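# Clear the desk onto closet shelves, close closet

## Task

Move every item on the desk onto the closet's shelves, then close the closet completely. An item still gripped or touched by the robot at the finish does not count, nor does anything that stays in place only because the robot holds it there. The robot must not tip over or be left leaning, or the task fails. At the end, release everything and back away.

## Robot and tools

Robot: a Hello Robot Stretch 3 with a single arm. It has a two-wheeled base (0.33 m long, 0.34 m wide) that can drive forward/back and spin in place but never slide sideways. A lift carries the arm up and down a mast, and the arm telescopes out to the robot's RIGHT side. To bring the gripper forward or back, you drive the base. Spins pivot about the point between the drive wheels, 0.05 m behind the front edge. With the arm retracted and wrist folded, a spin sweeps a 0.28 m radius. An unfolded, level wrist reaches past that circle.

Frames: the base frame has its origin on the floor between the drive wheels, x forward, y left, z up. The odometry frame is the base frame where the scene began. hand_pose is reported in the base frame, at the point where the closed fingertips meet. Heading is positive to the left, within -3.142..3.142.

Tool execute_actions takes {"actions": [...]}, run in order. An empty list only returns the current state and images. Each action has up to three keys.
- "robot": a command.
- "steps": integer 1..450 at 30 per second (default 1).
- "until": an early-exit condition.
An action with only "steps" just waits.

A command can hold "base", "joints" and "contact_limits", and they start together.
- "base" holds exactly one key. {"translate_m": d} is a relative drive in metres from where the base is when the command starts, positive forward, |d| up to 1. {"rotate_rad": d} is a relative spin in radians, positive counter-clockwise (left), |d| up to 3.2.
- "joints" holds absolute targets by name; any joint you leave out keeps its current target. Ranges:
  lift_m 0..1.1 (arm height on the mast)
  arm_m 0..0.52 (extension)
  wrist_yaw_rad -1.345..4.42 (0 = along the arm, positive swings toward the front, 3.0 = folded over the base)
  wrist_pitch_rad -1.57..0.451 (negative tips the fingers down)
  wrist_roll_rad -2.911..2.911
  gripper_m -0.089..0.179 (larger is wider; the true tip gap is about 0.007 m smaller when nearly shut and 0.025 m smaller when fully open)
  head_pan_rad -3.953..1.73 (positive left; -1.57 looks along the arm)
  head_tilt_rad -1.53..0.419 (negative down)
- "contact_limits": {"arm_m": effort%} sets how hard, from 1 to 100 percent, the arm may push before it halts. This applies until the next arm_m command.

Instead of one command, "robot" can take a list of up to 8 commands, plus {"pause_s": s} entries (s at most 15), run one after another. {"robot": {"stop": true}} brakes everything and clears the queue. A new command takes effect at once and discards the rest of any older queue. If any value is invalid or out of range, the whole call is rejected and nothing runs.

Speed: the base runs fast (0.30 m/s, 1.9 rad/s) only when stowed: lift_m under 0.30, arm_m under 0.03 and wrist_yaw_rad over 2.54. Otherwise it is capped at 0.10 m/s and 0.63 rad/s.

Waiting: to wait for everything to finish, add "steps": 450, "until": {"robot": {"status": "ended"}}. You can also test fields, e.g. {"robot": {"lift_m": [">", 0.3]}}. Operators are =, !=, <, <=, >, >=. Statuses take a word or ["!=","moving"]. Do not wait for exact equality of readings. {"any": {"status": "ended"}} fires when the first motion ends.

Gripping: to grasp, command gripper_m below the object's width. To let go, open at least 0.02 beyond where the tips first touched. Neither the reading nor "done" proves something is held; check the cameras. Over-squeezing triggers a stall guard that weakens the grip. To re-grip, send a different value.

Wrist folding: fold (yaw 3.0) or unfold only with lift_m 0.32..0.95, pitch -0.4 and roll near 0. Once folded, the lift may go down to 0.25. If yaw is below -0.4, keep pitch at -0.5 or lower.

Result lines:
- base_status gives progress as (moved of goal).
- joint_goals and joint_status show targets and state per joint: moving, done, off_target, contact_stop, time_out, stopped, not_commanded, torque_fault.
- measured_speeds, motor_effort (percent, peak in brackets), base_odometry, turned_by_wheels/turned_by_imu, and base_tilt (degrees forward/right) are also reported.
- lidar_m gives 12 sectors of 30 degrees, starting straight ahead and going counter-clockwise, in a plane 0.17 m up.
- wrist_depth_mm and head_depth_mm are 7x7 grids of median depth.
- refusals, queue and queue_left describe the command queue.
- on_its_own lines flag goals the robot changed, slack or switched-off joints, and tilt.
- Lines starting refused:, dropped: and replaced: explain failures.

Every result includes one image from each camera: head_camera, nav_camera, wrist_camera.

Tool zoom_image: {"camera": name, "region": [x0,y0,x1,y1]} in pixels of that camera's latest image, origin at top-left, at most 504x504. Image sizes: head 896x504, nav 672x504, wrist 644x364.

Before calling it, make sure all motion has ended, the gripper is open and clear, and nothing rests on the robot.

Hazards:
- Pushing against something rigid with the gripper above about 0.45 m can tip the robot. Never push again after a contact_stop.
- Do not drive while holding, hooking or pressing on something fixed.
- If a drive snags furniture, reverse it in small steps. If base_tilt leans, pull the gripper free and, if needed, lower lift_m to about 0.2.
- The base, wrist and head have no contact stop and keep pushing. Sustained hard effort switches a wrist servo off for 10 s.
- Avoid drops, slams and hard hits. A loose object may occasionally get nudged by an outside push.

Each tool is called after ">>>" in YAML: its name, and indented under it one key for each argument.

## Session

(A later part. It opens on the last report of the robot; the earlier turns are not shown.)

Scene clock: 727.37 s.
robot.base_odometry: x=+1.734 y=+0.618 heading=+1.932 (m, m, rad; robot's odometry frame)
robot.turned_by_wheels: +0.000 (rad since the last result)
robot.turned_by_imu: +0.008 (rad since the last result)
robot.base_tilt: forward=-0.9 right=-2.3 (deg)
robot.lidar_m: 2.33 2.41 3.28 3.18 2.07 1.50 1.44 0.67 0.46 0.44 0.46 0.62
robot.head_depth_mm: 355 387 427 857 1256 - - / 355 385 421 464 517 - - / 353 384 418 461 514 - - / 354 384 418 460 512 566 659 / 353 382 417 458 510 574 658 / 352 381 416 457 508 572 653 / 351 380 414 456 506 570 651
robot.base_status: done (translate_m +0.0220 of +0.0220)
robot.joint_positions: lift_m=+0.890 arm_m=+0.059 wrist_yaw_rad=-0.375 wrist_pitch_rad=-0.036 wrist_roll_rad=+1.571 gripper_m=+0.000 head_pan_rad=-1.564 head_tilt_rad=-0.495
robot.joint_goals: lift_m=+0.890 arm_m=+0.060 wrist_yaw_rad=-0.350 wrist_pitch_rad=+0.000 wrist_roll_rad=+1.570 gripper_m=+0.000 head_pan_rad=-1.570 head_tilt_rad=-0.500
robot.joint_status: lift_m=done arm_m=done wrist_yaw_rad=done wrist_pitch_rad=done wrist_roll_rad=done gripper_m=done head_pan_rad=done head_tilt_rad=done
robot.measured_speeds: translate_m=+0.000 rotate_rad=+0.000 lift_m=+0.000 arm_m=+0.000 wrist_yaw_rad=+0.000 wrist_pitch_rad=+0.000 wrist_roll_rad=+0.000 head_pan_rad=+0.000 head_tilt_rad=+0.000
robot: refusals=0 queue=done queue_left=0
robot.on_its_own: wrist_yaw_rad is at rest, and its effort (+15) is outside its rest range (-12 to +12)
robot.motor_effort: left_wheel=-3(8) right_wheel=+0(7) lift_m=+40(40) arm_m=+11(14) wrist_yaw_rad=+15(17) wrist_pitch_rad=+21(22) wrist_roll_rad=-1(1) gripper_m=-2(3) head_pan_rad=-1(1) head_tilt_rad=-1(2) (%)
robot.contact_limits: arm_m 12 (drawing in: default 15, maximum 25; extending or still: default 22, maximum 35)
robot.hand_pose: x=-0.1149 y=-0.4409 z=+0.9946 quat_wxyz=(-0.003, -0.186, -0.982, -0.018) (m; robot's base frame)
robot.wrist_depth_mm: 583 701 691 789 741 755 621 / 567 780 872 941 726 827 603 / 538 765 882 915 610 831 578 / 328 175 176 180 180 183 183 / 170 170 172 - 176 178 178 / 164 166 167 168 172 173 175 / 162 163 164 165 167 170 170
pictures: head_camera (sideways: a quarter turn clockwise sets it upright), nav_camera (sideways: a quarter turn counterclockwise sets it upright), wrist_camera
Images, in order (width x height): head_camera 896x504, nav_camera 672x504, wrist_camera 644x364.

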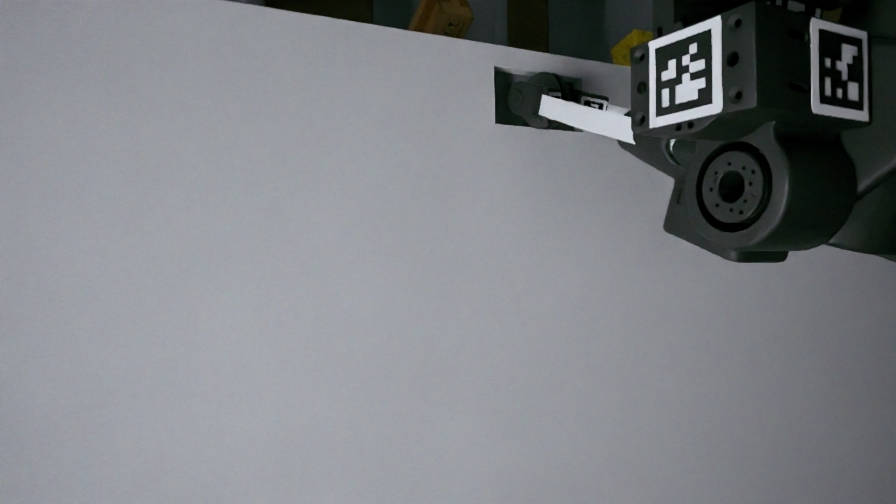

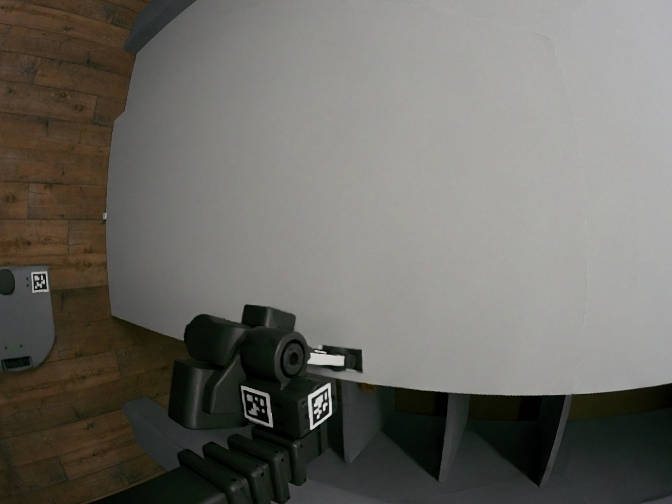

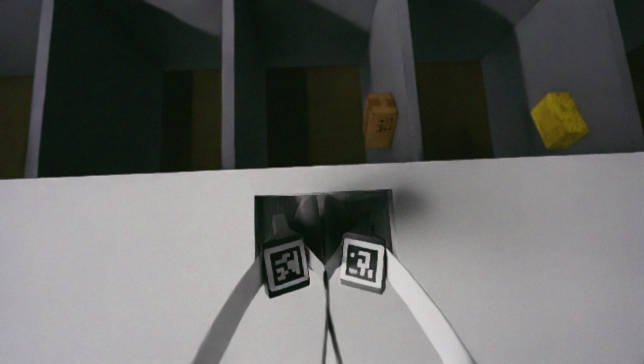

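Partly in. Back 0.1.

>>> execute_actions:
  actions:
    - {"robot":[{"base":{"translate_m":0.006},"joints":{"arm_m":0.065}},{"base":{"translate_m":-0.1}}],"steps":400,"until":{"robot":{"status":"ended"}}}

Scene clock: 731.90 s.
robot.base_odometry: x=+1.767 y=+0.530 heading=+1.932 (m, m, rad; robot's odometry frame)
robot.turned_by_wheels: +0.000 (rad since the last result)
robot.turned_by_imu: +0.235 (rad since the last result)
robot.base_tilt: forward=-1.8 right=-3.8 (deg)
robot.lidar_m: 2.40 2.70 3.62 2.97 1.64 1.38 1.38 0.62 0.44 0.44 0.50 0.91
robot.head_depth_mm: 358 386 416 453 510 - - / 364 392 427 465 505 - - / 372 402 435 476 525 - - / 378 409 446 488 539 601 677 / 386 417 454 501 554 623 711 / 393 427 466 513 571 646 734 / 403 437 476 526 590 663 762
robot.base_status: done (translate_m -0.1000 of -0.1000)
robot.joint_positions: lift_m=+0.890 arm_m=+0.064 wrist_yaw_rad=-0.499 wrist_pitch_rad=-0.071 wrist_roll_rad=+1.571 gripper_m=+0.000 head_pan_rad=-1.564 head_tilt_rad=-0.495
robot.joint_goals: lift_m=+0.890 arm_m=+0.065 wrist_yaw_rad=-0.483 wrist_pitch_rad=+0.000 wrist_roll_rad=+1.570 gripper_m=+0.000 head_pan_rad=-1.570 head_tilt_rad=-0.500
robot.joint_status: lift_m=done arm_m=done wrist_yaw_rad=done wrist_pitch_rad=done wrist_roll_rad=done gripper_m=done head_pan_rad=done head_tilt_rad=done
robot.measured_speeds: translate_m=+0.000 rotate_rad=+0.000 lift_m=+0.000 arm_m=+0.000 wrist_yaw_rad=+0.000 wrist_pitch_rad=+0.000 wrist_roll_rad=+0.000 head_pan_rad=+0.000 head_tilt_rad=+0.000
robot: refusals=0 queue=done queue_left=0
robot.on_its_own: wrist_yaw_rad is held at -0.483, not at your -0.350, by its stall guard, which is not easing now; wrist_pitch_rad is at rest, and its effort (+42) is outside its rest range (-20 to +32)
robot.motor_effort: left_wheel=-10(20) right_wheel=-2(0) lift_m=+39(40) arm_m=+11(11) wrist_yaw_rad=+9(23) wrist_pitch_rad=+42(42) wrist_roll_rad=-1(1) gripper_m=-5(5) head_pan_rad=-2(1) head_tilt_rad=-1(2) (%)
robot.hand_pose: x=-0.1428 y=-0.4316 z=+0.9859 quat_wxyz=(-0.009, -0.247, -0.968, -0.035) (m; robot's base frame)
robot.wrist_depth_mm: 536 768 779 854 832 805 591 / 525 797 889 897 588 832 592 / 529 802 794 879 753 829 555 / 482 171 173 176 179 181 183 / 167 169 170 - 178 179 181 / 166 168 169 171 175 177 181 / 165 166 168 171 172 176 179
pictures: head_camera (sideways: a quarter turn clockwise sets it upright), nav_camera (sideways: a quarter turn counterclockwise sets it upright), wrist_camera
Images, in order (width x height): head_camera 896x504, nav_camera 672x504, wrist_camera 644x364.

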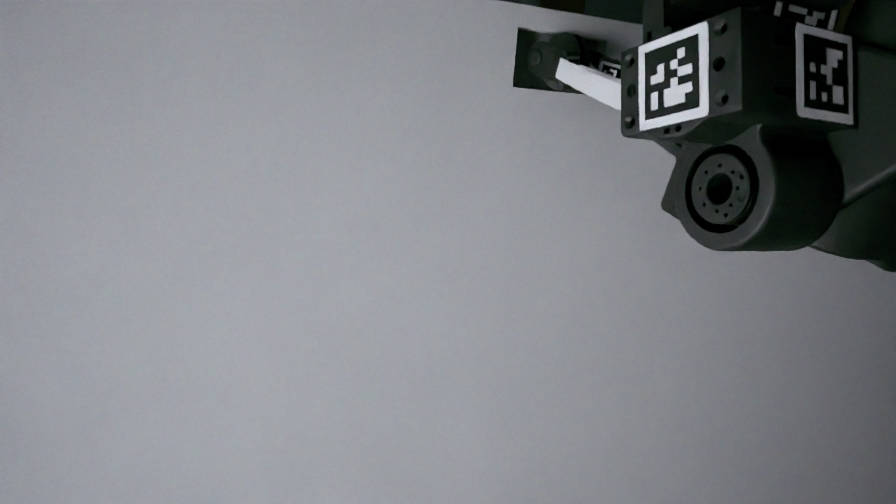

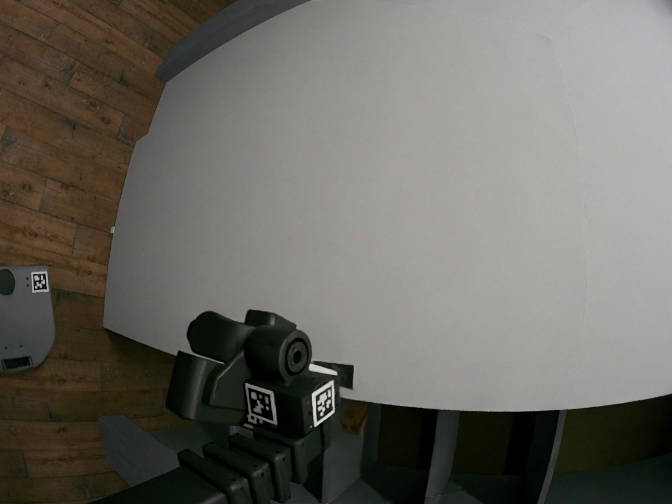

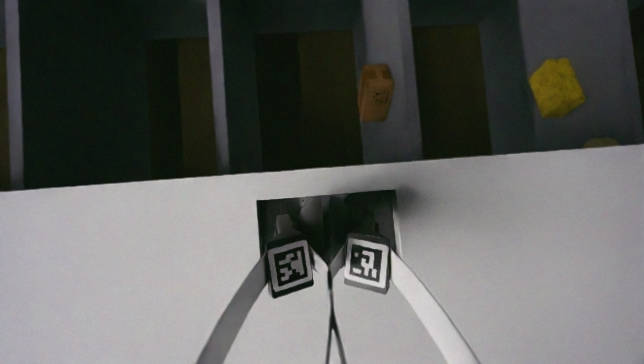

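>>> execute_actions:
  actions:
    - {"robot":[{"joints":{"arm_m":0.05,"wrist_yaw_rad":-0.5}},{"base":{"rotate_rad":-0.25}}],"steps":400,"until":{"robot":{"status":"ended"}}}

Scene clock: 740.20 s.
robot.base_odometry: x=+1.767 y=+0.530 heading=+1.932 (m, m, rad; robot's odometry frame)
robot.turned_by_wheels: +0.000 (rad since the last result)
robot.turned_by_imu: -0.009 (rad since the last result)
robot.base_tilt: forward=-1.1 right=-2.7 (deg)
robot.lidar_m: 2.39 2.70 3.19 3.07 1.65 1.38 1.38 0.62 0.44 0.44 0.49 0.89
robot.head_depth_mm: 341 368 400 437 481 - - / 348 375 407 445 491 - - / 354 383 416 457 506 545 - / 359 390 425 466 519 578 665 / 367 398 435 479 533 601 690 / 374 405 445 490 547 620 713 / 381 414 454 505 564 642 741
robot.base_status: done (translate_m -0.1000 of -0.1000)
robot.joint_positions: lift_m=+0.890 arm_m=+0.049 wrist_yaw_rad=-0.524 wrist_pitch_rad=-0.047 wrist_roll_rad=+1.571 gripper_m=+0.000 head_pan_rad=-1.564 head_tilt_rad=-0.495
robot.joint_goals: lift_m=+0.890 arm_m=+0.050 wrist_yaw_rad=-0.500 wrist_pitch_rad=+0.000 wrist_roll_rad=+1.570 gripper_m=+0.000 head_pan_rad=-1.570 head_tilt_rad=-0.500
robot.joint_status: lift_m=done arm_m=done wrist_yaw_rad=off_target wrist_pitch_rad=done wrist_roll_rad=done gripper_m=done head_pan_rad=done head_tilt_rad=done
robot.measured_speeds: translate_m=+0.000 rotate_rad=+0.000 lift_m=+0.000 arm_m=+0.000 wrist_yaw_rad=+0.000 wrist_pitch_rad=+0.000 wrist_roll_rad=+0.000 head_pan_rad=+0.000 head_tilt_rad=+0.000
robot: refusals=0 queue=dropped queue_left=0
robot.on_its_own: wrist_yaw_rad is at rest, and its effort (+15) is outside its rest range (-12 to +12)
robot.motor_effort: left_wheel=-9(10) right_wheel=-2(2) lift_m=+40(40) arm_m=+8(12) wrist_yaw_rad=+15(14) wrist_pitch_rad=+28(41) wrist_roll_rad=-1(1) gripper_m=-3(5) head_pan_rad=-1(2) head_tilt_rad=-1(2) (%)
robot.hand_pose: x=-0.1489 y=-0.4146 z=+0.9920 quat_wxyz=(-0.006, -0.259, -0.966, -0.023) (m; robot's base frame)
robot.wrist_depth_mm: 535 727 730 786 774 778 585 / 523 787 808 893 610 822 569 / 515 789 891 845 641 827 582 / 471 172 174 177 179 181 183 / 168 169 171 - 177 179 180 / 165 167 169 171 173 176 177 / 164 164 168 168 170 173 175
pictures: head_camera (sideways: a quarter turn clockwise sets it upright), nav_camera (sideways: a quarter turn counterclockwise sets it upright), wrist_camera
dropped: robot: command 0 of its queue: wrist_yaw_rad: off_target
Images, in order (width x height): head_camera 896x504, nav_camera 672x504, wrist_camera 644x364.

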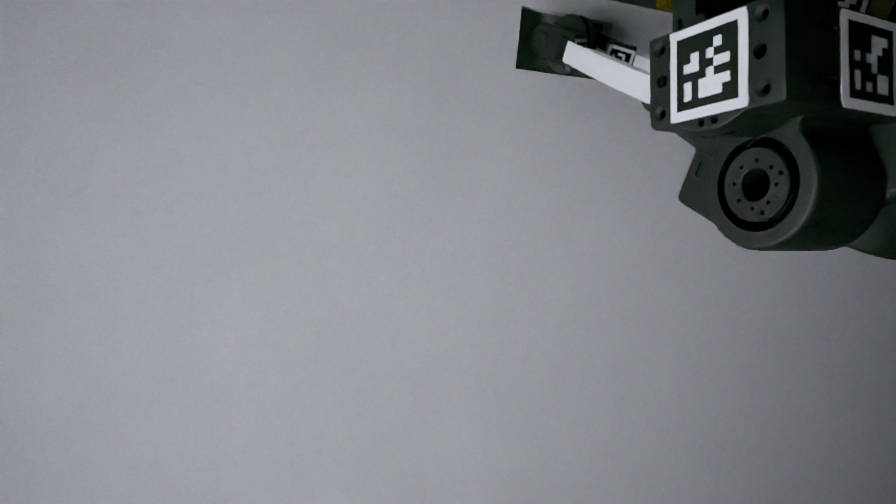

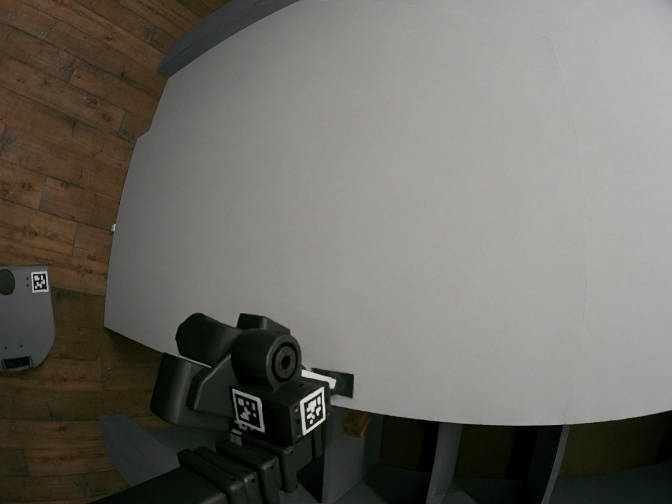

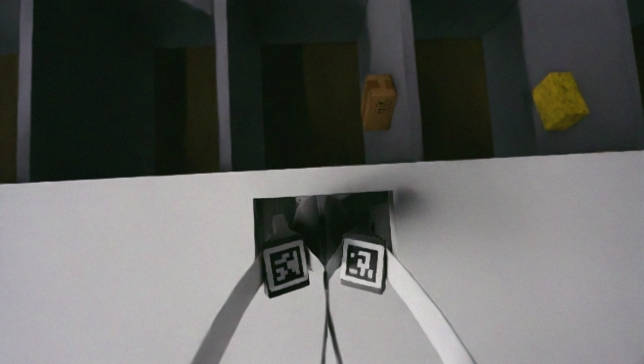

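>>> execute_actions:
  actions:
    - {"robot":{"base":{"rotate_rad":-0.25}},"steps":400,"until":{"robot":{"status":"ended"}}}

Scene clock: 745.37 s.
robot.base_odometry: x=+1.767 y=+0.530 heading=+1.682 (m, m, rad; robot's odometry frame)
robot.turned_by_wheels: -0.250 (rad since the last result)
robot.turned_by_imu: -0.094 (rad since the last result)
robot.base_tilt: forward=-0.5 right=-1.7 (deg)
robot.lidar_m: 2.36 2.55 3.67 3.21 1.80 1.42 1.41 0.64 0.45 0.44 0.47 0.71
robot.head_depth_mm: 333 360 392 432 476 - - / 335 364 398 437 486 - - / 339 368 400 441 492 534 - / 341 371 407 448 500 560 650 / 345 375 411 454 506 573 660 / 349 379 415 461 514 582 673 / 352 383 421 466 521 593 684
robot.base_status: done (rotate_rad -0.2499 of -0.2500)
robot.joint_positions: lift_m=+0.890 arm_m=+0.050 wrist_yaw_rad=-0.583 wrist_pitch_rad=-0.022 wrist_roll_rad=+1.571 gripper_m=+0.000 head_pan_rad=-1.564 head_tilt_rad=-0.496
robot.joint_goals: lift_m=+0.890 arm_m=+0.050 wrist_yaw_rad=-0.586 wrist_pitch_rad=+0.000 wrist_roll_rad=+1.570 gripper_m=+0.000 head_pan_rad=-1.570 head_tilt_rad=-0.500
robot.joint_status: lift_m=done arm_m=done wrist_yaw_rad=off_target wrist_pitch_rad=done wrist_roll_rad=done gripper_m=done head_pan_rad=done head_tilt_rad=done
robot.measured_speeds: translate_m=+0.000 rotate_rad=+0.000 lift_m=+0.000 arm_m=+0.000 wrist_yaw_rad=+0.000 wrist_pitch_rad=+0.000 wrist_roll_rad=+0.000 head_pan_rad=+0.000 head_tilt_rad=+0.000
robot: refusals=0 queue=done queue_left=0
robot.on_its_own: wrist_yaw_rad is held at -0.586, not at your -0.500, by its stall guard, which is not easing now
robot.motor_effort: left_wheel=+2(28) right_wheel=-5(41) lift_m=+40(40) arm_m=+3(10) wrist_yaw_rad=-3(28) wrist_pitch_rad=+13(28) wrist_roll_rad=-1(1) gripper_m=-3(3) head_pan_rad=+0(2) head_tilt_rad=-1(2) (%)
robot.hand_pose: x=-0.1621 y=-0.4081 z=+0.9984 quat_wxyz=(-0.003, -0.287, -0.958, -0.011) (m; robot's base frame)
robot.wrist_depth_mm: 609 649 657 665 668 693 643 / 673 733 781 839 795 791 646 / 565 748 874 973 654 844 580 / 509 661 180 183 185 185 186 / 173 173 174 - 178 178 179 / 166 167 167 167 170 171 173 / 161 160 162 162 163 166 166
pictures: head_camera (sideways: a quarter turn clockwise sets it upright), nav_camera (sideways: a quarter turn counterclockwise sets it upright), wrist_camera
Images, in order (width x height): head_camera 896x504, nav_camera 672x504, wrist_camera 644x364.

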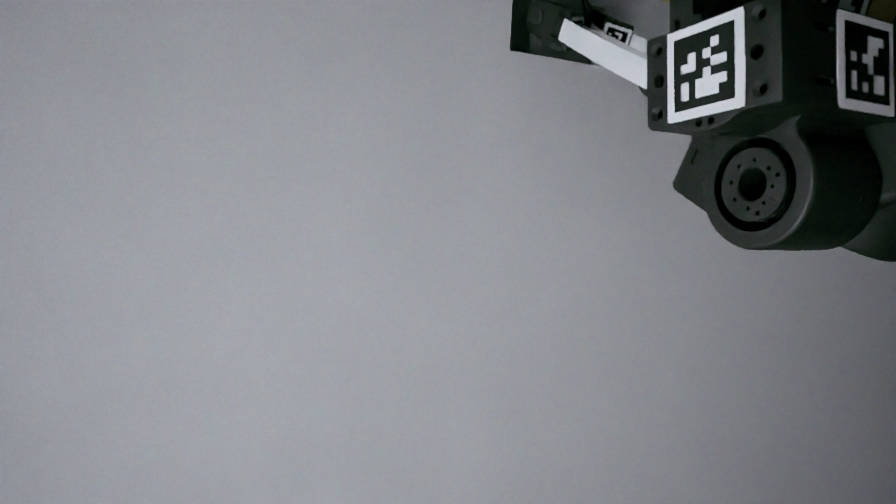

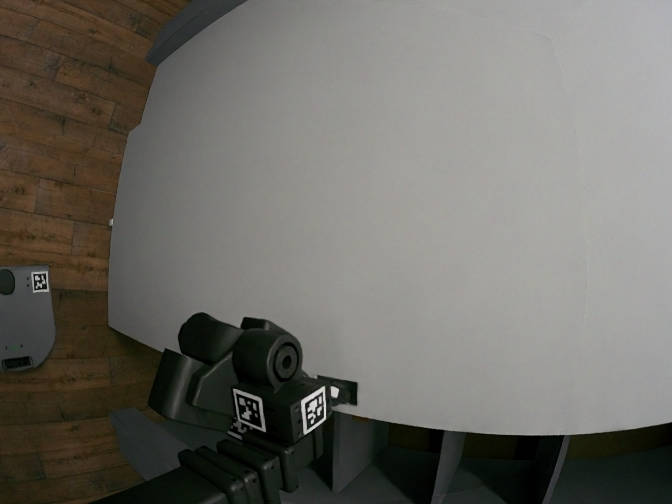

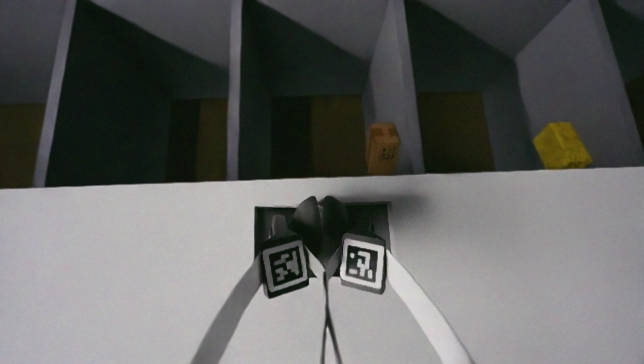

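>>> execute_actions:
  actions:
    - {"robot":[{"joints":{"arm_m":0.058,"wrist_yaw_rad":-0.58}},{"base":{"translate_m":-0.08}},{"base":{"rotate_rad":-0.15}}],"steps":400,"until":{"robot":{"status":"ended"}}}
    - {"robot":{"joints":{"head_tilt_rad":-0.65,"head_pan_rad":-1.8}},"steps":60,"until":{"robot":{"status":"ended"}}}

Scene clock: 749.17 s.
robot.base_odometry: x=+1.767 y=+0.530 heading=+1.682 (m, m, rad; robot's odometry frame)
robot.turned_by_wheels: +0.000 (rad since the last result)
robot.turned_by_imu: +0.015 (rad since the last result)
robot.base_tilt: forward=-0.5 right=-1.8 (deg)
robot.lidar_m: 2.36 2.57 3.66 3.20 1.78 1.42 1.41 0.65 0.44 0.44 0.48 0.73
robot.head_depth_mm: 802 1127 979 1311 1157 - - / 356 397 463 1309 - - 1210 / 353 392 442 493 - - - / 349 388 436 496 - - - / 345 382 430 490 544 - 887 / 342 378 425 484 554 665 825 / 338 375 420 476 550 653 807
robot.base_status: done (rotate_rad -0.2497 of -0.2500)
robot.joint_positions: lift_m=+0.890 arm_m=+0.057 wrist_yaw_rad=-0.638 wrist_pitch_rad=-0.025 wrist_roll_rad=+1.571 gripper_m=+0.000 head_pan_rad=-1.793 head_tilt_rad=-0.642
robot.joint_goals: lift_m=+0.890 arm_m=+0.058 wrist_yaw_rad=-0.641 wrist_pitch_rad=+0.000 wrist_roll_rad=+1.570 gripper_m=+0.000 head_pan_rad=-1.800 head_tilt_rad=-0.650
robot.joint_status: lift_m=done arm_m=done wrist_yaw_rad=off_target wrist_pitch_rad=done wrist_roll_rad=done gripper_m=done head_pan_rad=done head_tilt_rad=done
robot.measured_speeds: translate_m=+0.000 rotate_rad=+0.001 lift_m=+0.000 arm_m=+0.000 wrist_yaw_rad=+0.000 wrist_pitch_rad=+0.000 wrist_roll_rad=+0.000 head_pan_rad=+0.000 head_tilt_rad=+0.000
robot: refusals=0 queue=done queue_left=0
robot.on_its_own: wrist_yaw_rad is held at -0.641, not at your -0.580, by its stall guard, which is still easing
robot.motor_effort: left_wheel=+0(9) right_wheel=-14(15) lift_m=+39(40) arm_m=+10(10) wrist_yaw_rad=-2(32) wrist_pitch_rad=+15(15) wrist_roll_rad=-1(1) gripper_m=-4(4) head_pan_rad=-3(17) head_tilt_rad=-3(15) (%)
robot.hand_pose: x=-0.1736 y=-0.4071 z=+0.9975 quat_wxyz=(-0.004, -0.314, -0.949, -0.012) (m; robot's base frame)
robot.wrist_depth_mm: 584 619 642 652 640 689 660 / 690 734 720 837 777 807 645 / 594 788 933 989 782 850 623 / 510 657 501 184 184 186 187 / 171 173 174 - 177 177 178 / 165 165 166 165 169 170 170 / 157 158 160 160 160 163 164
pictures: head_camera (sideways: a quarter turn clockwise sets it upright), nav_camera (sideways: a quarter turn counterclockwise sets it upright), wrist_camera
dropped: robot: command 0 of its queue: wrist_yaw_rad: off_target
Images, in order (width x height): head_camera 896x504, nav_camera 672x504, wrist_camera 644x364.

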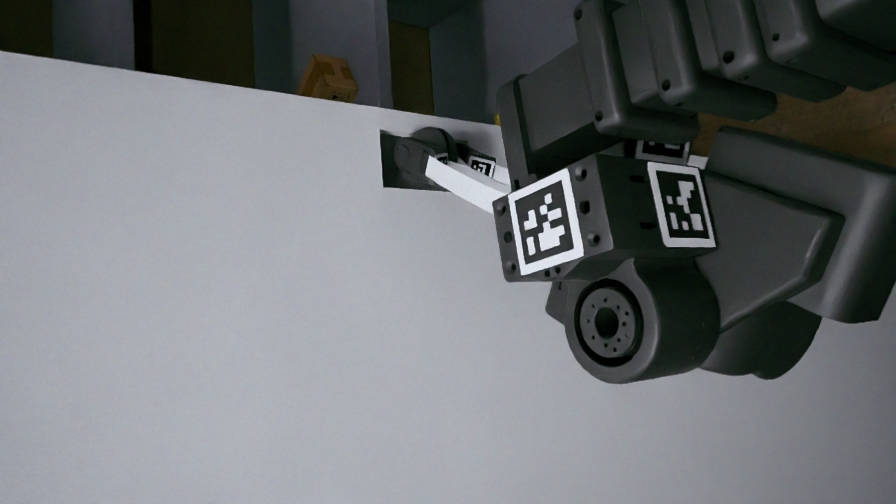

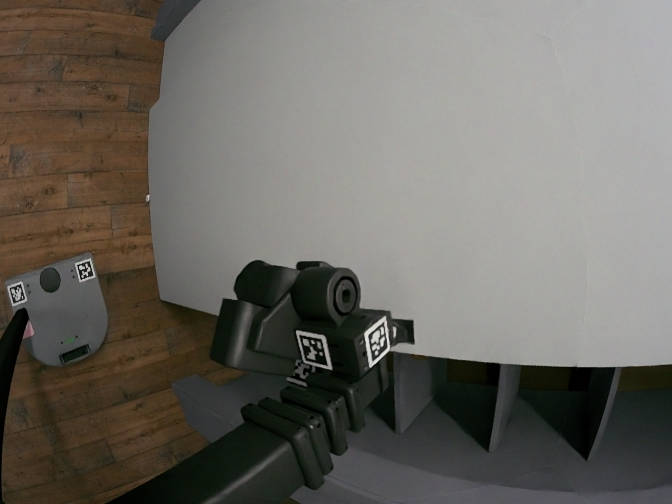

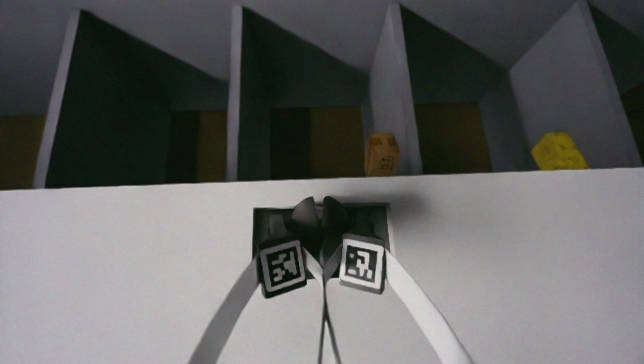

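>>> execute_actions:
  actions:
    - {"robot":[{"base":{"translate_m":0.01}},{"base":{"translate_m":-0.1}},{"base":{"rotate_rad":-0.2}}],"steps":400,"until":{"robot":{"status":"ended"}}}

Scene clock: 758.57 s.
robot.base_odometry: x=+1.777 y=+0.441 heading=+1.482 (m, m, rad; robot's odometry frame)
robot.turned_by_wheels: -0.200 (rad since the last result)
robot.turned_by_imu: -0.175 (rad since the last result)
robot.base_tilt: forward=-0.5 right=-1.7 (deg)
robot.lidar_m: 2.45 2.52 3.34 3.22 1.97 1.39 1.32 0.59 0.45 0.43 0.44 0.58
robot.head_depth_mm: 770 839 885 942 793 - - / 377 914 960 1081 - - 1192 / 361 401 453 525 - - - / 351 390 439 495 - - - / 341 378 424 482 533 - - / 332 367 410 464 530 628 777 / 324 357 397 448 513 602 726
robot.base_status: done (rotate_rad -0.1998 of -0.2000)
robot.joint_positions: lift_m=+0.890 arm_m=+0.058 wrist_yaw_rad=-0.757 wrist_pitch_rad=-0.022 wrist_roll_rad=+1.571 gripper_m=+0.000 head_pan_rad=-1.794 head_tilt_rad=-0.644
robot.joint_goals: lift_m=+0.890 arm_m=+0.058 wrist_yaw_rad=-0.759 wrist_pitch_rad=+0.000 wrist_roll_rad=+1.570 gripper_m=+0.000 head_pan_rad=-1.800 head_tilt_rad=-0.650
robot.joint_status: lift_m=done arm_m=done wrist_yaw_rad=off_target wrist_pitch_rad=done wrist_roll_rad=done gripper_m=done head_pan_rad=done head_tilt_rad=done
robot.measured_speeds: translate_m=+0.000 rotate_rad=+0.000 lift_m=+0.000 arm_m=+0.000 wrist_yaw_rad=+0.000 wrist_pitch_rad=+0.000 wrist_roll_rad=+0.000 head_pan_rad=+0.000 head_tilt_rad=+0.000
robot: refusals=0 queue=done queue_left=0
robot.on_its_own: wrist_yaw_rad is held at -0.759, not at your -0.580, by its stall guard, which is not easing now
robot.motor_effort: left_wheel=+3(19) right_wheel=-5(32) lift_m=+40(40) arm_m=+2(9) wrist_yaw_rad=-2(31) wrist_pitch_rad=+13(19) wrist_roll_rad=-1(1) gripper_m=-3(4) head_pan_rad=+0(2) head_tilt_rad=-2(3) (%)
robot.hand_pose: x=-0.1969 y=-0.3886 z=+0.9984 quat_wxyz=(-0.004, -0.369, -0.929, -0.011) (m; robot's base frame)
robot.wrist_depth_mm: 284 291 291 293 298 298 306 / 306 311 317 324 330 341 341 / 368 376 378 525 535 552 565 / 603 626 640 650 665 687 665 / 745 754 822 - 697 800 597 / 189 191 190 198 195 193 193 / 174 175 179 187 180 176 176
pictures: head_camera (sideways: a quarter turn clockwise sets it upright), nav_camera (sideways: a quarter turn counterclockwise sets it upright), wrist_camera
Images, in order (width x height): head_camera 896x504, nav_camera 672x504, wrist_camera 644x364.

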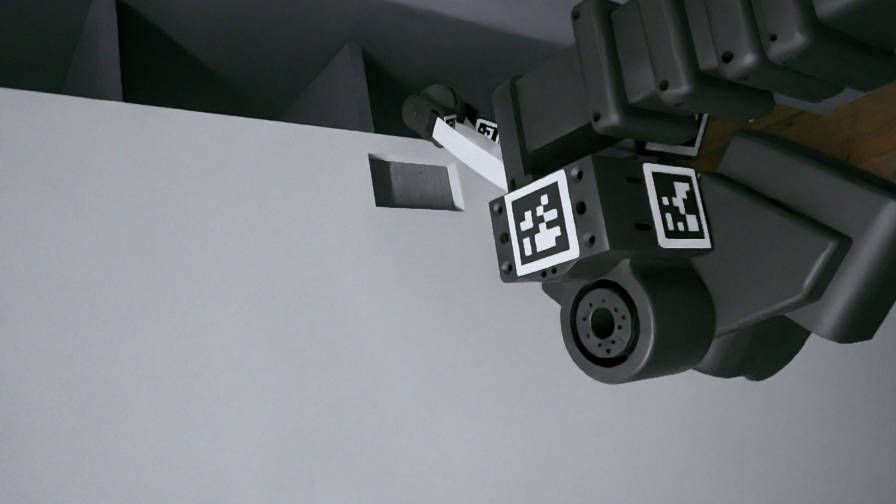

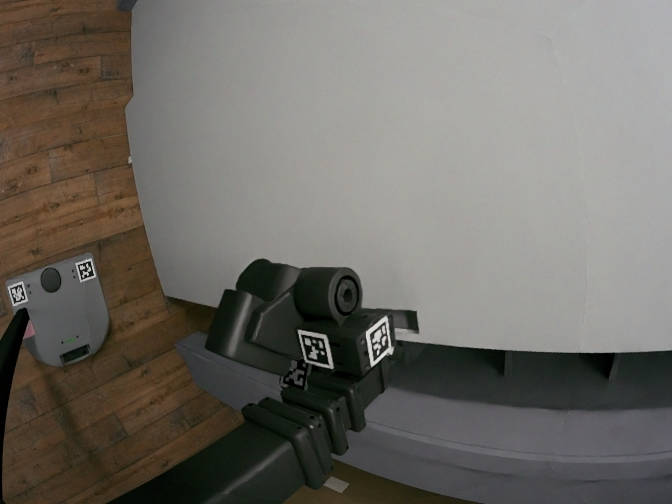

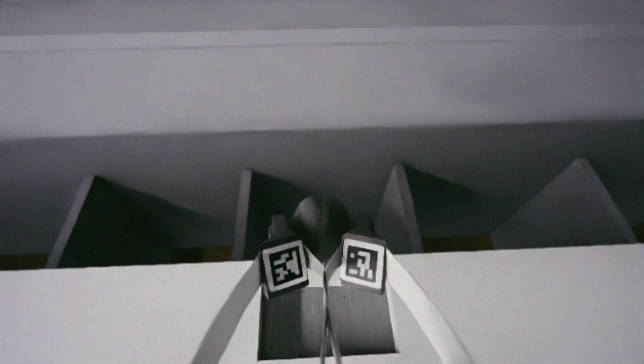

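>>> execute_actions:
  actions:
    - {"robot":[{"joints":{"arm_m":0.0}},{"joints":{"wrist_yaw_rad":0,"head_pan_rad":-1.57,"head_tilt_rad":-0.5}}],"steps":400,"until":{"robot":{"status":"ended"}}}

Scene clock: 763.90 s.
robot.base_odometry: x=+1.777 y=+0.441 heading=+1.482 (m, m, rad; robot's odometry frame)
robot.turned_by_wheels: +0.000 (rad since the last result)
robot.turned_by_imu: +0.001 (rad since the last result)
robot.base_tilt: forward=-0.5 right=-1.7 (deg)
robot.lidar_m: 2.45 2.52 3.37 3.21 1.97 1.39 1.32 0.59 0.45 0.43 0.44 0.58
robot.head_depth_mm: 336 367 402 446 509 579 - / 334 363 400 443 495 562 - / 332 360 396 439 492 549 - / 330 359 393 435 484 550 - / 327 356 390 431 481 546 626 / 326 354 387 428 476 540 622 / 323 351 383 424 474 534 613
robot.base_status: done (rotate_rad -0.1998 of -0.2000)
robot.joint_positions: lift_m=+0.890 arm_m=+0.000 wrist_yaw_rad=-0.003 wrist_pitch_rad=-0.022 wrist_roll_rad=+1.571 gripper_m=+0.000 head_pan_rad=-1.577 head_tilt_rad=-0.507
robot.joint_goals: lift_m=+0.890 arm_m=+0.000 wrist_yaw_rad=+0.000 wrist_pitch_rad=+0.000 wrist_roll_rad=+1.570 gripper_m=+0.000 head_pan_rad=-1.570 head_tilt_rad=-0.500
robot.joint_status: lift_m=done arm_m=done wrist_yaw_rad=done wrist_pitch_rad=done wrist_roll_rad=done gripper_m=done head_pan_rad=done head_tilt_rad=done
robot.measured_speeds: translate_m=+0.000 rotate_rad=+0.000 lift_m=+0.000 arm_m=+0.000 wrist_yaw_rad=+0.000 wrist_pitch_rad=+0.000 wrist_roll_rad=+0.000 head_pan_rad=+0.000 head_tilt_rad=+0.000
robot: refusals=0 queue=done queue_left=0
robot.motor_effort: left_wheel=+4(4) right_wheel=-5(5) lift_m=+40(39) arm_m=-2(3) wrist_yaw_rad=+1(3) wrist_pitch_rad=+13(13) wrist_roll_rad=-1(1) gripper_m=-3(3) head_pan_rad=+2(13) head_tilt_rad=+2(12) (%)
robot.hand_pose: x=-0.0221 y=-0.4010 z=+0.9984 quat_wxyz=(+0.000, -0.001, -1.000, -0.011) (m; robot's base frame)
robot.wrist_depth_mm: 164 167 168 170 171 173 175 / 169 170 172 175 176 177 181 / 173 175 176 179 180 184 185 / 179 181 184 183 186 188 190 / 185 185 188 - 191 195 198 / 190 192 194 198 200 202 203 / 197 200 202 203 206 209 211
pictures: head_camera (sideways: a quarter turn clockwise sets it upright), nav_camera (sideways: a quarter turn counterclockwise sets it upright), wrist_camera
Images, in order (width x height): head_camera 896x504, nav_camera 672x504, wrist_camera 644x364.

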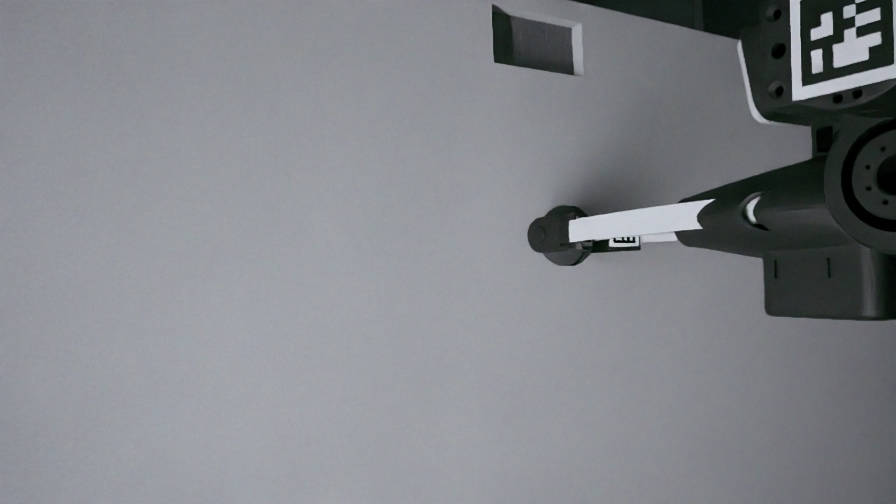

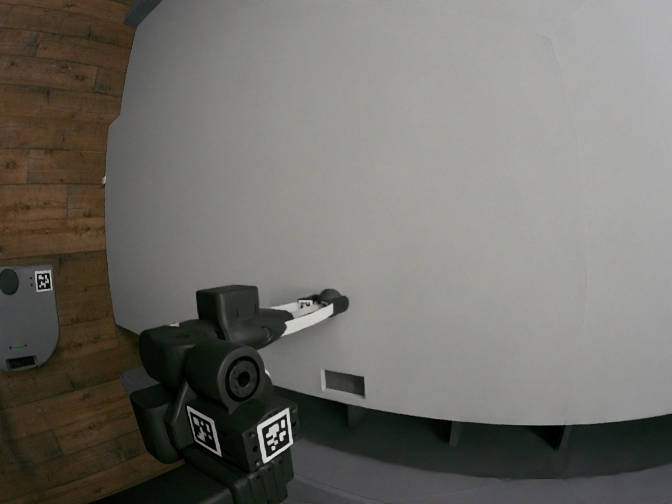

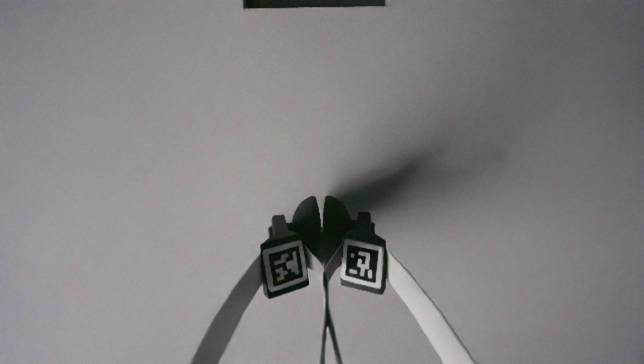

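>>> execute_actions:
  actions:
    - {"robot":[{"base":{"rotate_rad":-0.04}},{"base":{"translate_m":-0.11}}],"steps":400,"until":{"robot":{"status":"ended"}}}

Scene clock: 769.03 s.
robot.base_odometry: x=+1.763 y=+0.332 heading=+1.442 (m, m, rad; robot's odometry frame)
robot.turned_by_wheels: -0.040 (rad since the last result)
robot.turned_by_imu: -0.040 (rad since the last result)
robot.base_tilt: forward=-0.6 right=-1.7 (deg)
robot.lidar_m: 1.25 2.61 3.36 3.19 1.88 1.29 1.22 0.65 0.51 0.43 0.44 0.57
robot.head_depth_mm: 893 870 932 905 982 998 - / 987 892 1148 962 1225 1198 - / 343 373 413 463 530 1110 - / 339 368 403 447 494 561 - / 335 364 399 439 491 555 637 / 331 360 393 434 484 547 629 / 329 356 390 428 478 540 617
robot.base_status: done (translate_m -0.1100 of -0.1100)
robot.joint_positions: lift_m=+0.890 arm_m=+0.000 wrist_yaw_rad=-0.002 wrist_pitch_rad=-0.022 wrist_roll_rad=+1.571 gripper_m=+0.000 head_pan_rad=-1.577 head_tilt_rad=-0.507
robot.joint_goals: lift_m=+0.890 arm_m=+0.000 wrist_yaw_rad=+0.000 wrist_pitch_rad=+0.000 wrist_roll_rad=+1.570 gripper_m=+0.000 head_pan_rad=-1.570 head_tilt_rad=-0.500
robot.joint_status: lift_m=done arm_m=done wrist_yaw_rad=done wrist_pitch_rad=done wrist_roll_rad=done gripper_m=done head_pan_rad=done head_tilt_rad=done
robot.measured_speeds: translate_m=+0.000 rotate_rad=+0.000 lift_m=+0.000 arm_m=+0.000 wrist_yaw_rad=+0.000 wrist_pitch_rad=+0.000 wrist_roll_rad=+0.000 head_pan_rad=+0.000 head_tilt_rad=+0.000
robot: refusals=0 queue=done queue_left=0
robot.motor_effort: left_wheel=+4(8) right_wheel=-5(9) lift_m=+40(40) arm_m=-3(1) wrist_yaw_rad=+1(1) wrist_pitch_rad=+13(13) wrist_roll_rad=-1(1) gripper_m=-3(3) head_pan_rad=+2(2) head_tilt_rad=+2(3) (%)
robot.hand_pose: x=-0.0219 y=-0.4010 z=+0.9984 quat_wxyz=(+0.000, -0.001, -1.000, -0.011) (m; robot's base frame)
robot.wrist_depth_mm: 516 724 656 819 706 768 576 / 520 759 856 878 776 834 584 / 520 708 691 889 542 746 516 / 190 191 195 207 199 201 203 / 194 197 199 - 203 206 207 / 200 202 203 205 208 211 213 / 204 206 208 211 214 216 218
pictures: head_camera (sideways: a quarter turn clockwise sets it upright), nav_camera (sideways: a quarter turn counterclockwise sets it upright), wrist_camera
Images, in order (width x height): head_camera 896x504, nav_camera 672x504, wrist_camera 644x364.

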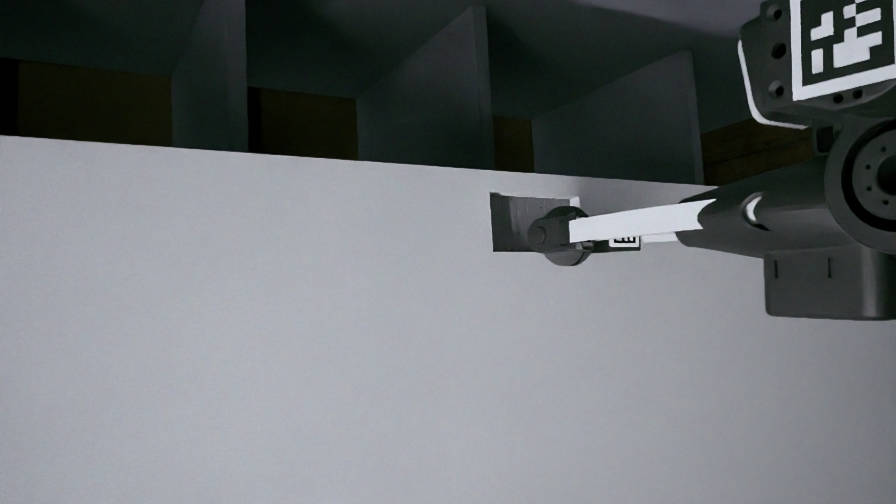

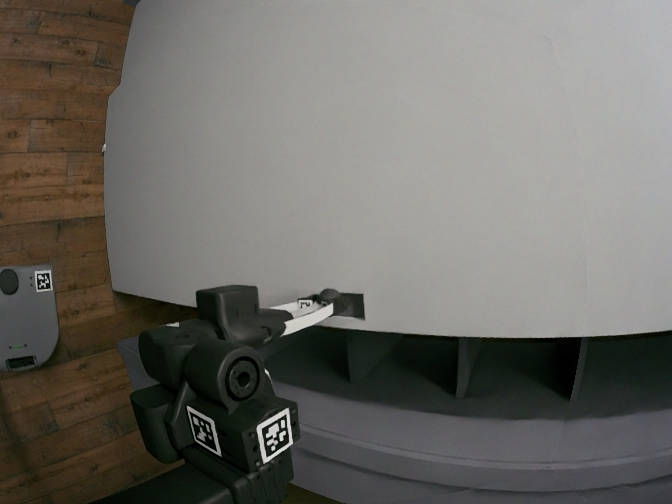

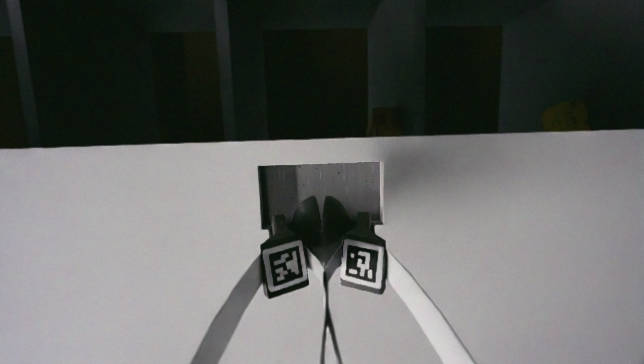

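>>> execute_actions:
  actions:
    - {"robot":[{"base":{"translate_m":-0.02}},{"joints":{"arm_m":0.05},"contact_limits":{"arm_m":12}}],"steps":400,"until":{"robot":{"status":"ended"}}}
    - {"robot":[{"base":{"rotate_rad":-0.12}},{"base":{"translate_m":-0.06}},{"base":{"rotate_rad":-0.1}}],"steps":400,"until":{"robot":{"status":"ended"}}}

Scene clock: 780.23 s.
robot.base_odometry: x=+1.746 y=+0.254 heading=+1.222 (m, m, rad; robot's odometry frame)
robot.turned_by_wheels: -0.220 (rad since the last result)
robot.turned_by_imu: -0.202 (rad since the last result)
robot.base_tilt: forward=-0.6 right=-1.8 (deg)
robot.lidar_m: 0.95 2.63 3.01 3.20 2.36 1.34 1.14 1.14 0.49 0.45 0.45 0.51
robot.head_depth_mm: 371 411 458 521 599 656 - / 389 413 447 491 547 600 - / 483 502 538 577 624 640 - / 866 877 1032 963 1222 1113 - / 988 900 1149 882 535 595 670 / 347 376 409 448 504 557 636 / 337 364 395 434 478 534 604
robot.base_status: done (rotate_rad -0.0998 of -0.1000)
robot.joint_positions: lift_m=+0.890 arm_m=+0.030 wrist_yaw_rad=+0.001 wrist_pitch_rad=-0.022 wrist_roll_rad=+1.571 gripper_m=+0.000 head_pan_rad=-1.577 head_tilt_rad=-0.506
robot.joint_goals: lift_m=+0.890 arm_m=+0.030 wrist_yaw_rad=+0.000 wrist_pitch_rad=+0.000 wrist_roll_rad=+1.570 gripper_m=+0.000 head_pan_rad=-1.570 head_tilt_rad=-0.500
robot.joint_status: lift_m=done arm_m=contact_stop wrist_yaw_rad=done wrist_pitch_rad=done wrist_roll_rad=done gripper_m=done head_pan_rad=done head_tilt_rad=done
robot.measured_speeds: translate_m=+0.000 rotate_rad=+0.000 lift_m=+0.000 arm_m=+0.000 wrist_yaw_rad=+0.000 wrist_pitch_rad=+0.000 wrist_roll_rad=+0.000 head_pan_rad=+0.000 head_tilt_rad=+0.000
robot: refusals=0 queue=done queue_left=0
robot.on_its_own: arm_m is slack since a contact_stop, until your next command for it (your +0.050 is given up)
robot.motor_effort: left_wheel=+5(19) right_wheel=-6(37) lift_m=+40(40) arm_m=+0(13) wrist_yaw_rad=-1(47) wrist_pitch_rad=+12(18) wrist_roll_rad=-1(1) gripper_m=-3(3) head_pan_rad=+3(3) head_tilt_rad=+2(2) (%)
robot.contact_limits: arm_m 12 (drawing in: default 15, maximum 25; extending or still: default 22, maximum 35)
robot.hand_pose: x=-0.0212 y=-0.4311 z=+0.9984 quat_wxyz=(+0.000, +0.000, -1.000, -0.011) (m; robot's base frame)
robot.wrist_depth_mm: 174 176 178 179 181 181 184 / 174 175 181 185 192 194 198 / 265 274 288 302 564 766 537 / 562 739 873 891 823 886 589 / 545 757 829 - 847 845 603 / 531 696 880 226 507 237 226 / 194 197 197 207 200 202 204
pictures: head_camera (sideways: a quarter turn clockwise sets it upright), nav_camera (sideways: a quarter turn counterclockwise sets it upright), wrist_camera
Images, in order (width x height): head_camera 896x504, nav_camera 672x504, wrist_camera 644x364.

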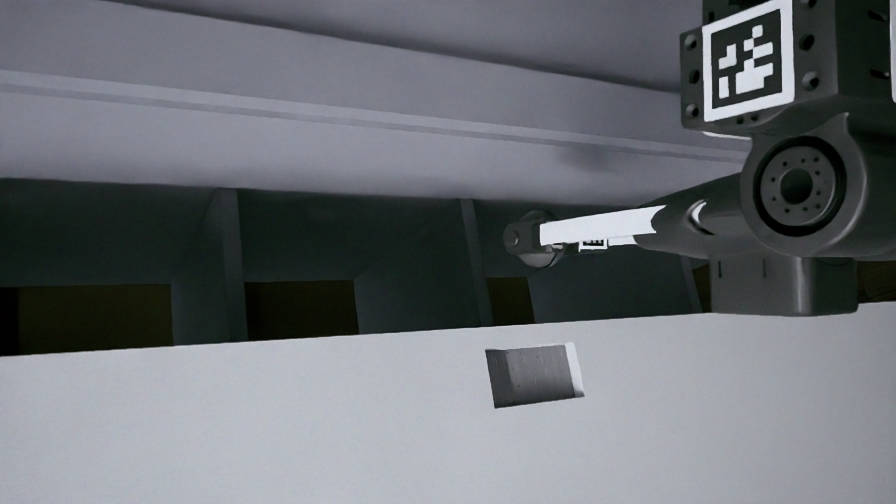

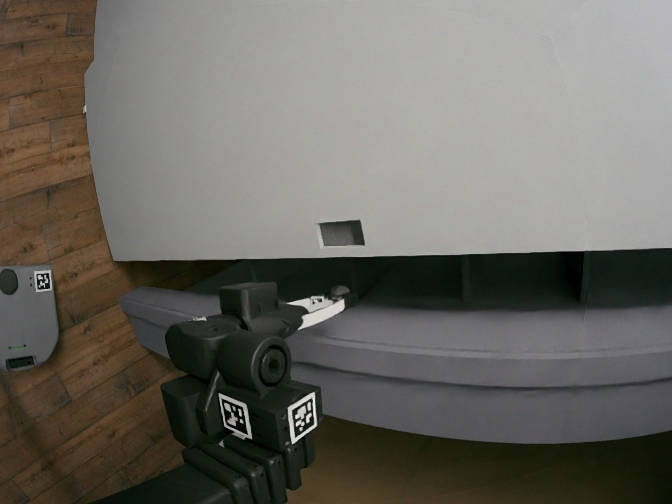

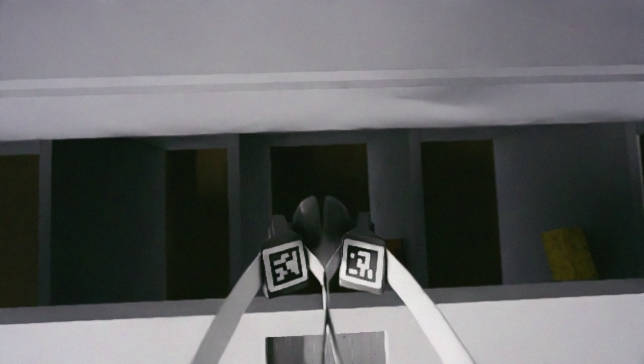

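>>> execute_actions:
  actions:
    - {"robot":[{"joints":{"arm_m":0.0}},{"base":{"rotate_rad":0.12}},{"base":{"translate_m":0.04}},{"joints":{"arm_m":0.02}}],"steps":400,"until":{"robot":{"status":"ended"}}}

Scene clock: 788.70 s.
robot.base_odometry: x=+1.755 y=+0.293 heading=+1.342 (m, m, rad; robot's odometry frame)
robot.turned_by_wheels: +0.120 (rad since the last result)
robot.turned_by_imu: +0.122 (rad since the last result)
robot.base_tilt: forward=-0.5 right=-1.7 (deg)
robot.lidar_m: 1.17 2.62 3.21 3.20 2.04 1.30 1.18 1.19 0.49 0.44 0.44 0.54
robot.head_depth_mm: 667 680 522 541 562 596 - / 828 815 902 924 990 1022 - / 363 398 1065 879 1187 1116 - / 348 380 416 459 513 561 - / 343 371 407 447 501 562 649 / 337 365 399 439 488 549 631 / 331 358 390 429 475 534 607
robot.base_status: done (translate_m +0.0400 of +0.0400)
robot.joint_positions: lift_m=+0.890 arm_m=+0.020 wrist_yaw_rad=+0.001 wrist_pitch_rad=-0.022 wrist_roll_rad=+1.571 gripper_m=+0.000 head_pan_rad=-1.577 head_tilt_rad=-0.506
robot.joint_goals: lift_m=+0.890 arm_m=+0.020 wrist_yaw_rad=+0.000 wrist_pitch_rad=+0.000 wrist_roll_rad=+1.570 gripper_m=+0.000 head_pan_rad=-1.570 head_tilt_rad=-0.500
robot.joint_status: lift_m=done arm_m=done wrist_yaw_rad=done wrist_pitch_rad=done wrist_roll_rad=done gripper_m=done head_pan_rad=done head_tilt_rad=done
robot.measured_speeds: translate_m=+0.000 rotate_rad=+0.000 lift_m=+0.000 arm_m=+0.000 wrist_yaw_rad=+0.000 wrist_pitch_rad=+0.000 wrist_roll_rad=+0.000 head_pan_rad=+0.000 head_tilt_rad=+0.000
robot: refusals=0 queue=done queue_left=0
robot.motor_effort: left_wheel=-4(6) right_wheel=+3(7) lift_m=+40(40) arm_m=+3(2) wrist_yaw_rad=-1(2) wrist_pitch_rad=+12(13) wrist_roll_rad=-1(1) gripper_m=-3(3) head_pan_rad=+2(2) head_tilt_rad=+1(1) (%)
robot.hand_pose: x=-0.0212 y=-0.4203 z=+0.9984 quat_wxyz=(+0.000, +0.000, -1.000, -0.011) (m; robot's base frame)
robot.wrist_depth_mm: 472 511 513 530 534 552 536 / 544 717 716 883 722 820 588 / 543 777 869 894 794 866 591 / 185 188 188 191 194 194 197 / 188 189 191 - 195 198 199 / 190 192 193 195 197 199 201 / 193 194 196 198 199 200 204
pictures: head_camera (sideways: a quarter turn clockwise sets it upright), nav_camera (sideways: a quarter turn counterclockwise sets it upright), wrist_camera
Images, in order (width x height): head_camera 896x504, nav_camera 672x504, wrist_camera 644x364.

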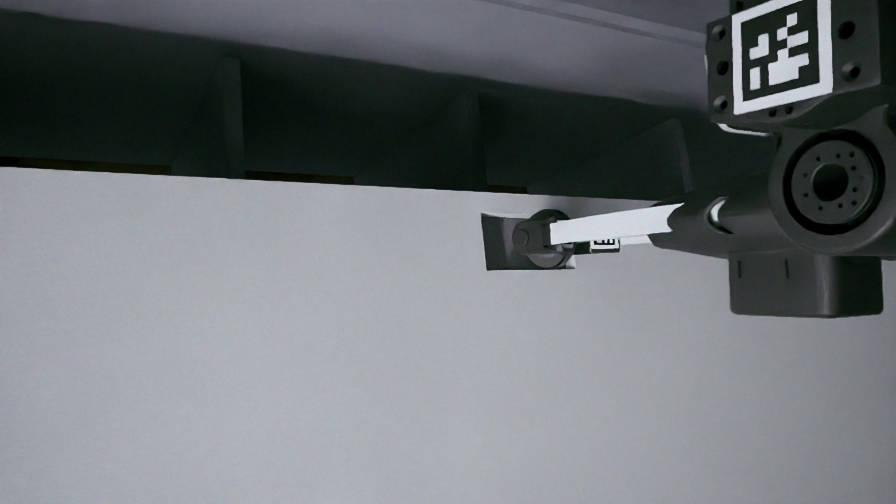

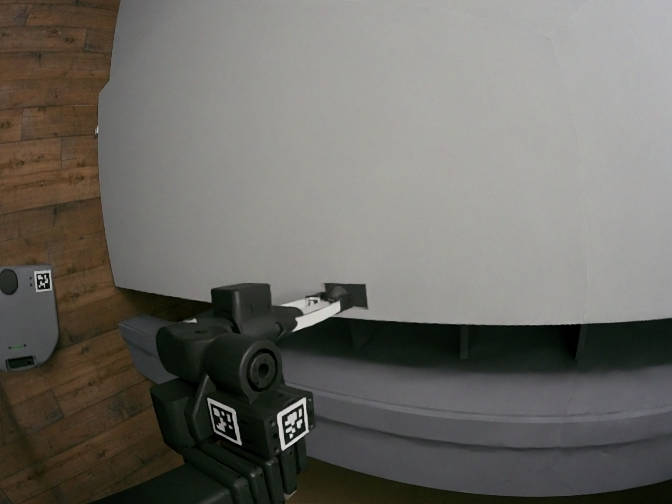

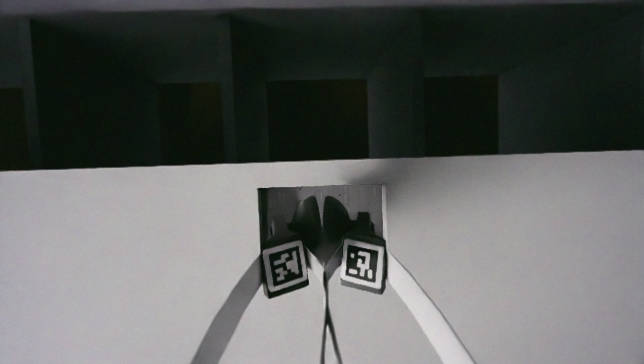

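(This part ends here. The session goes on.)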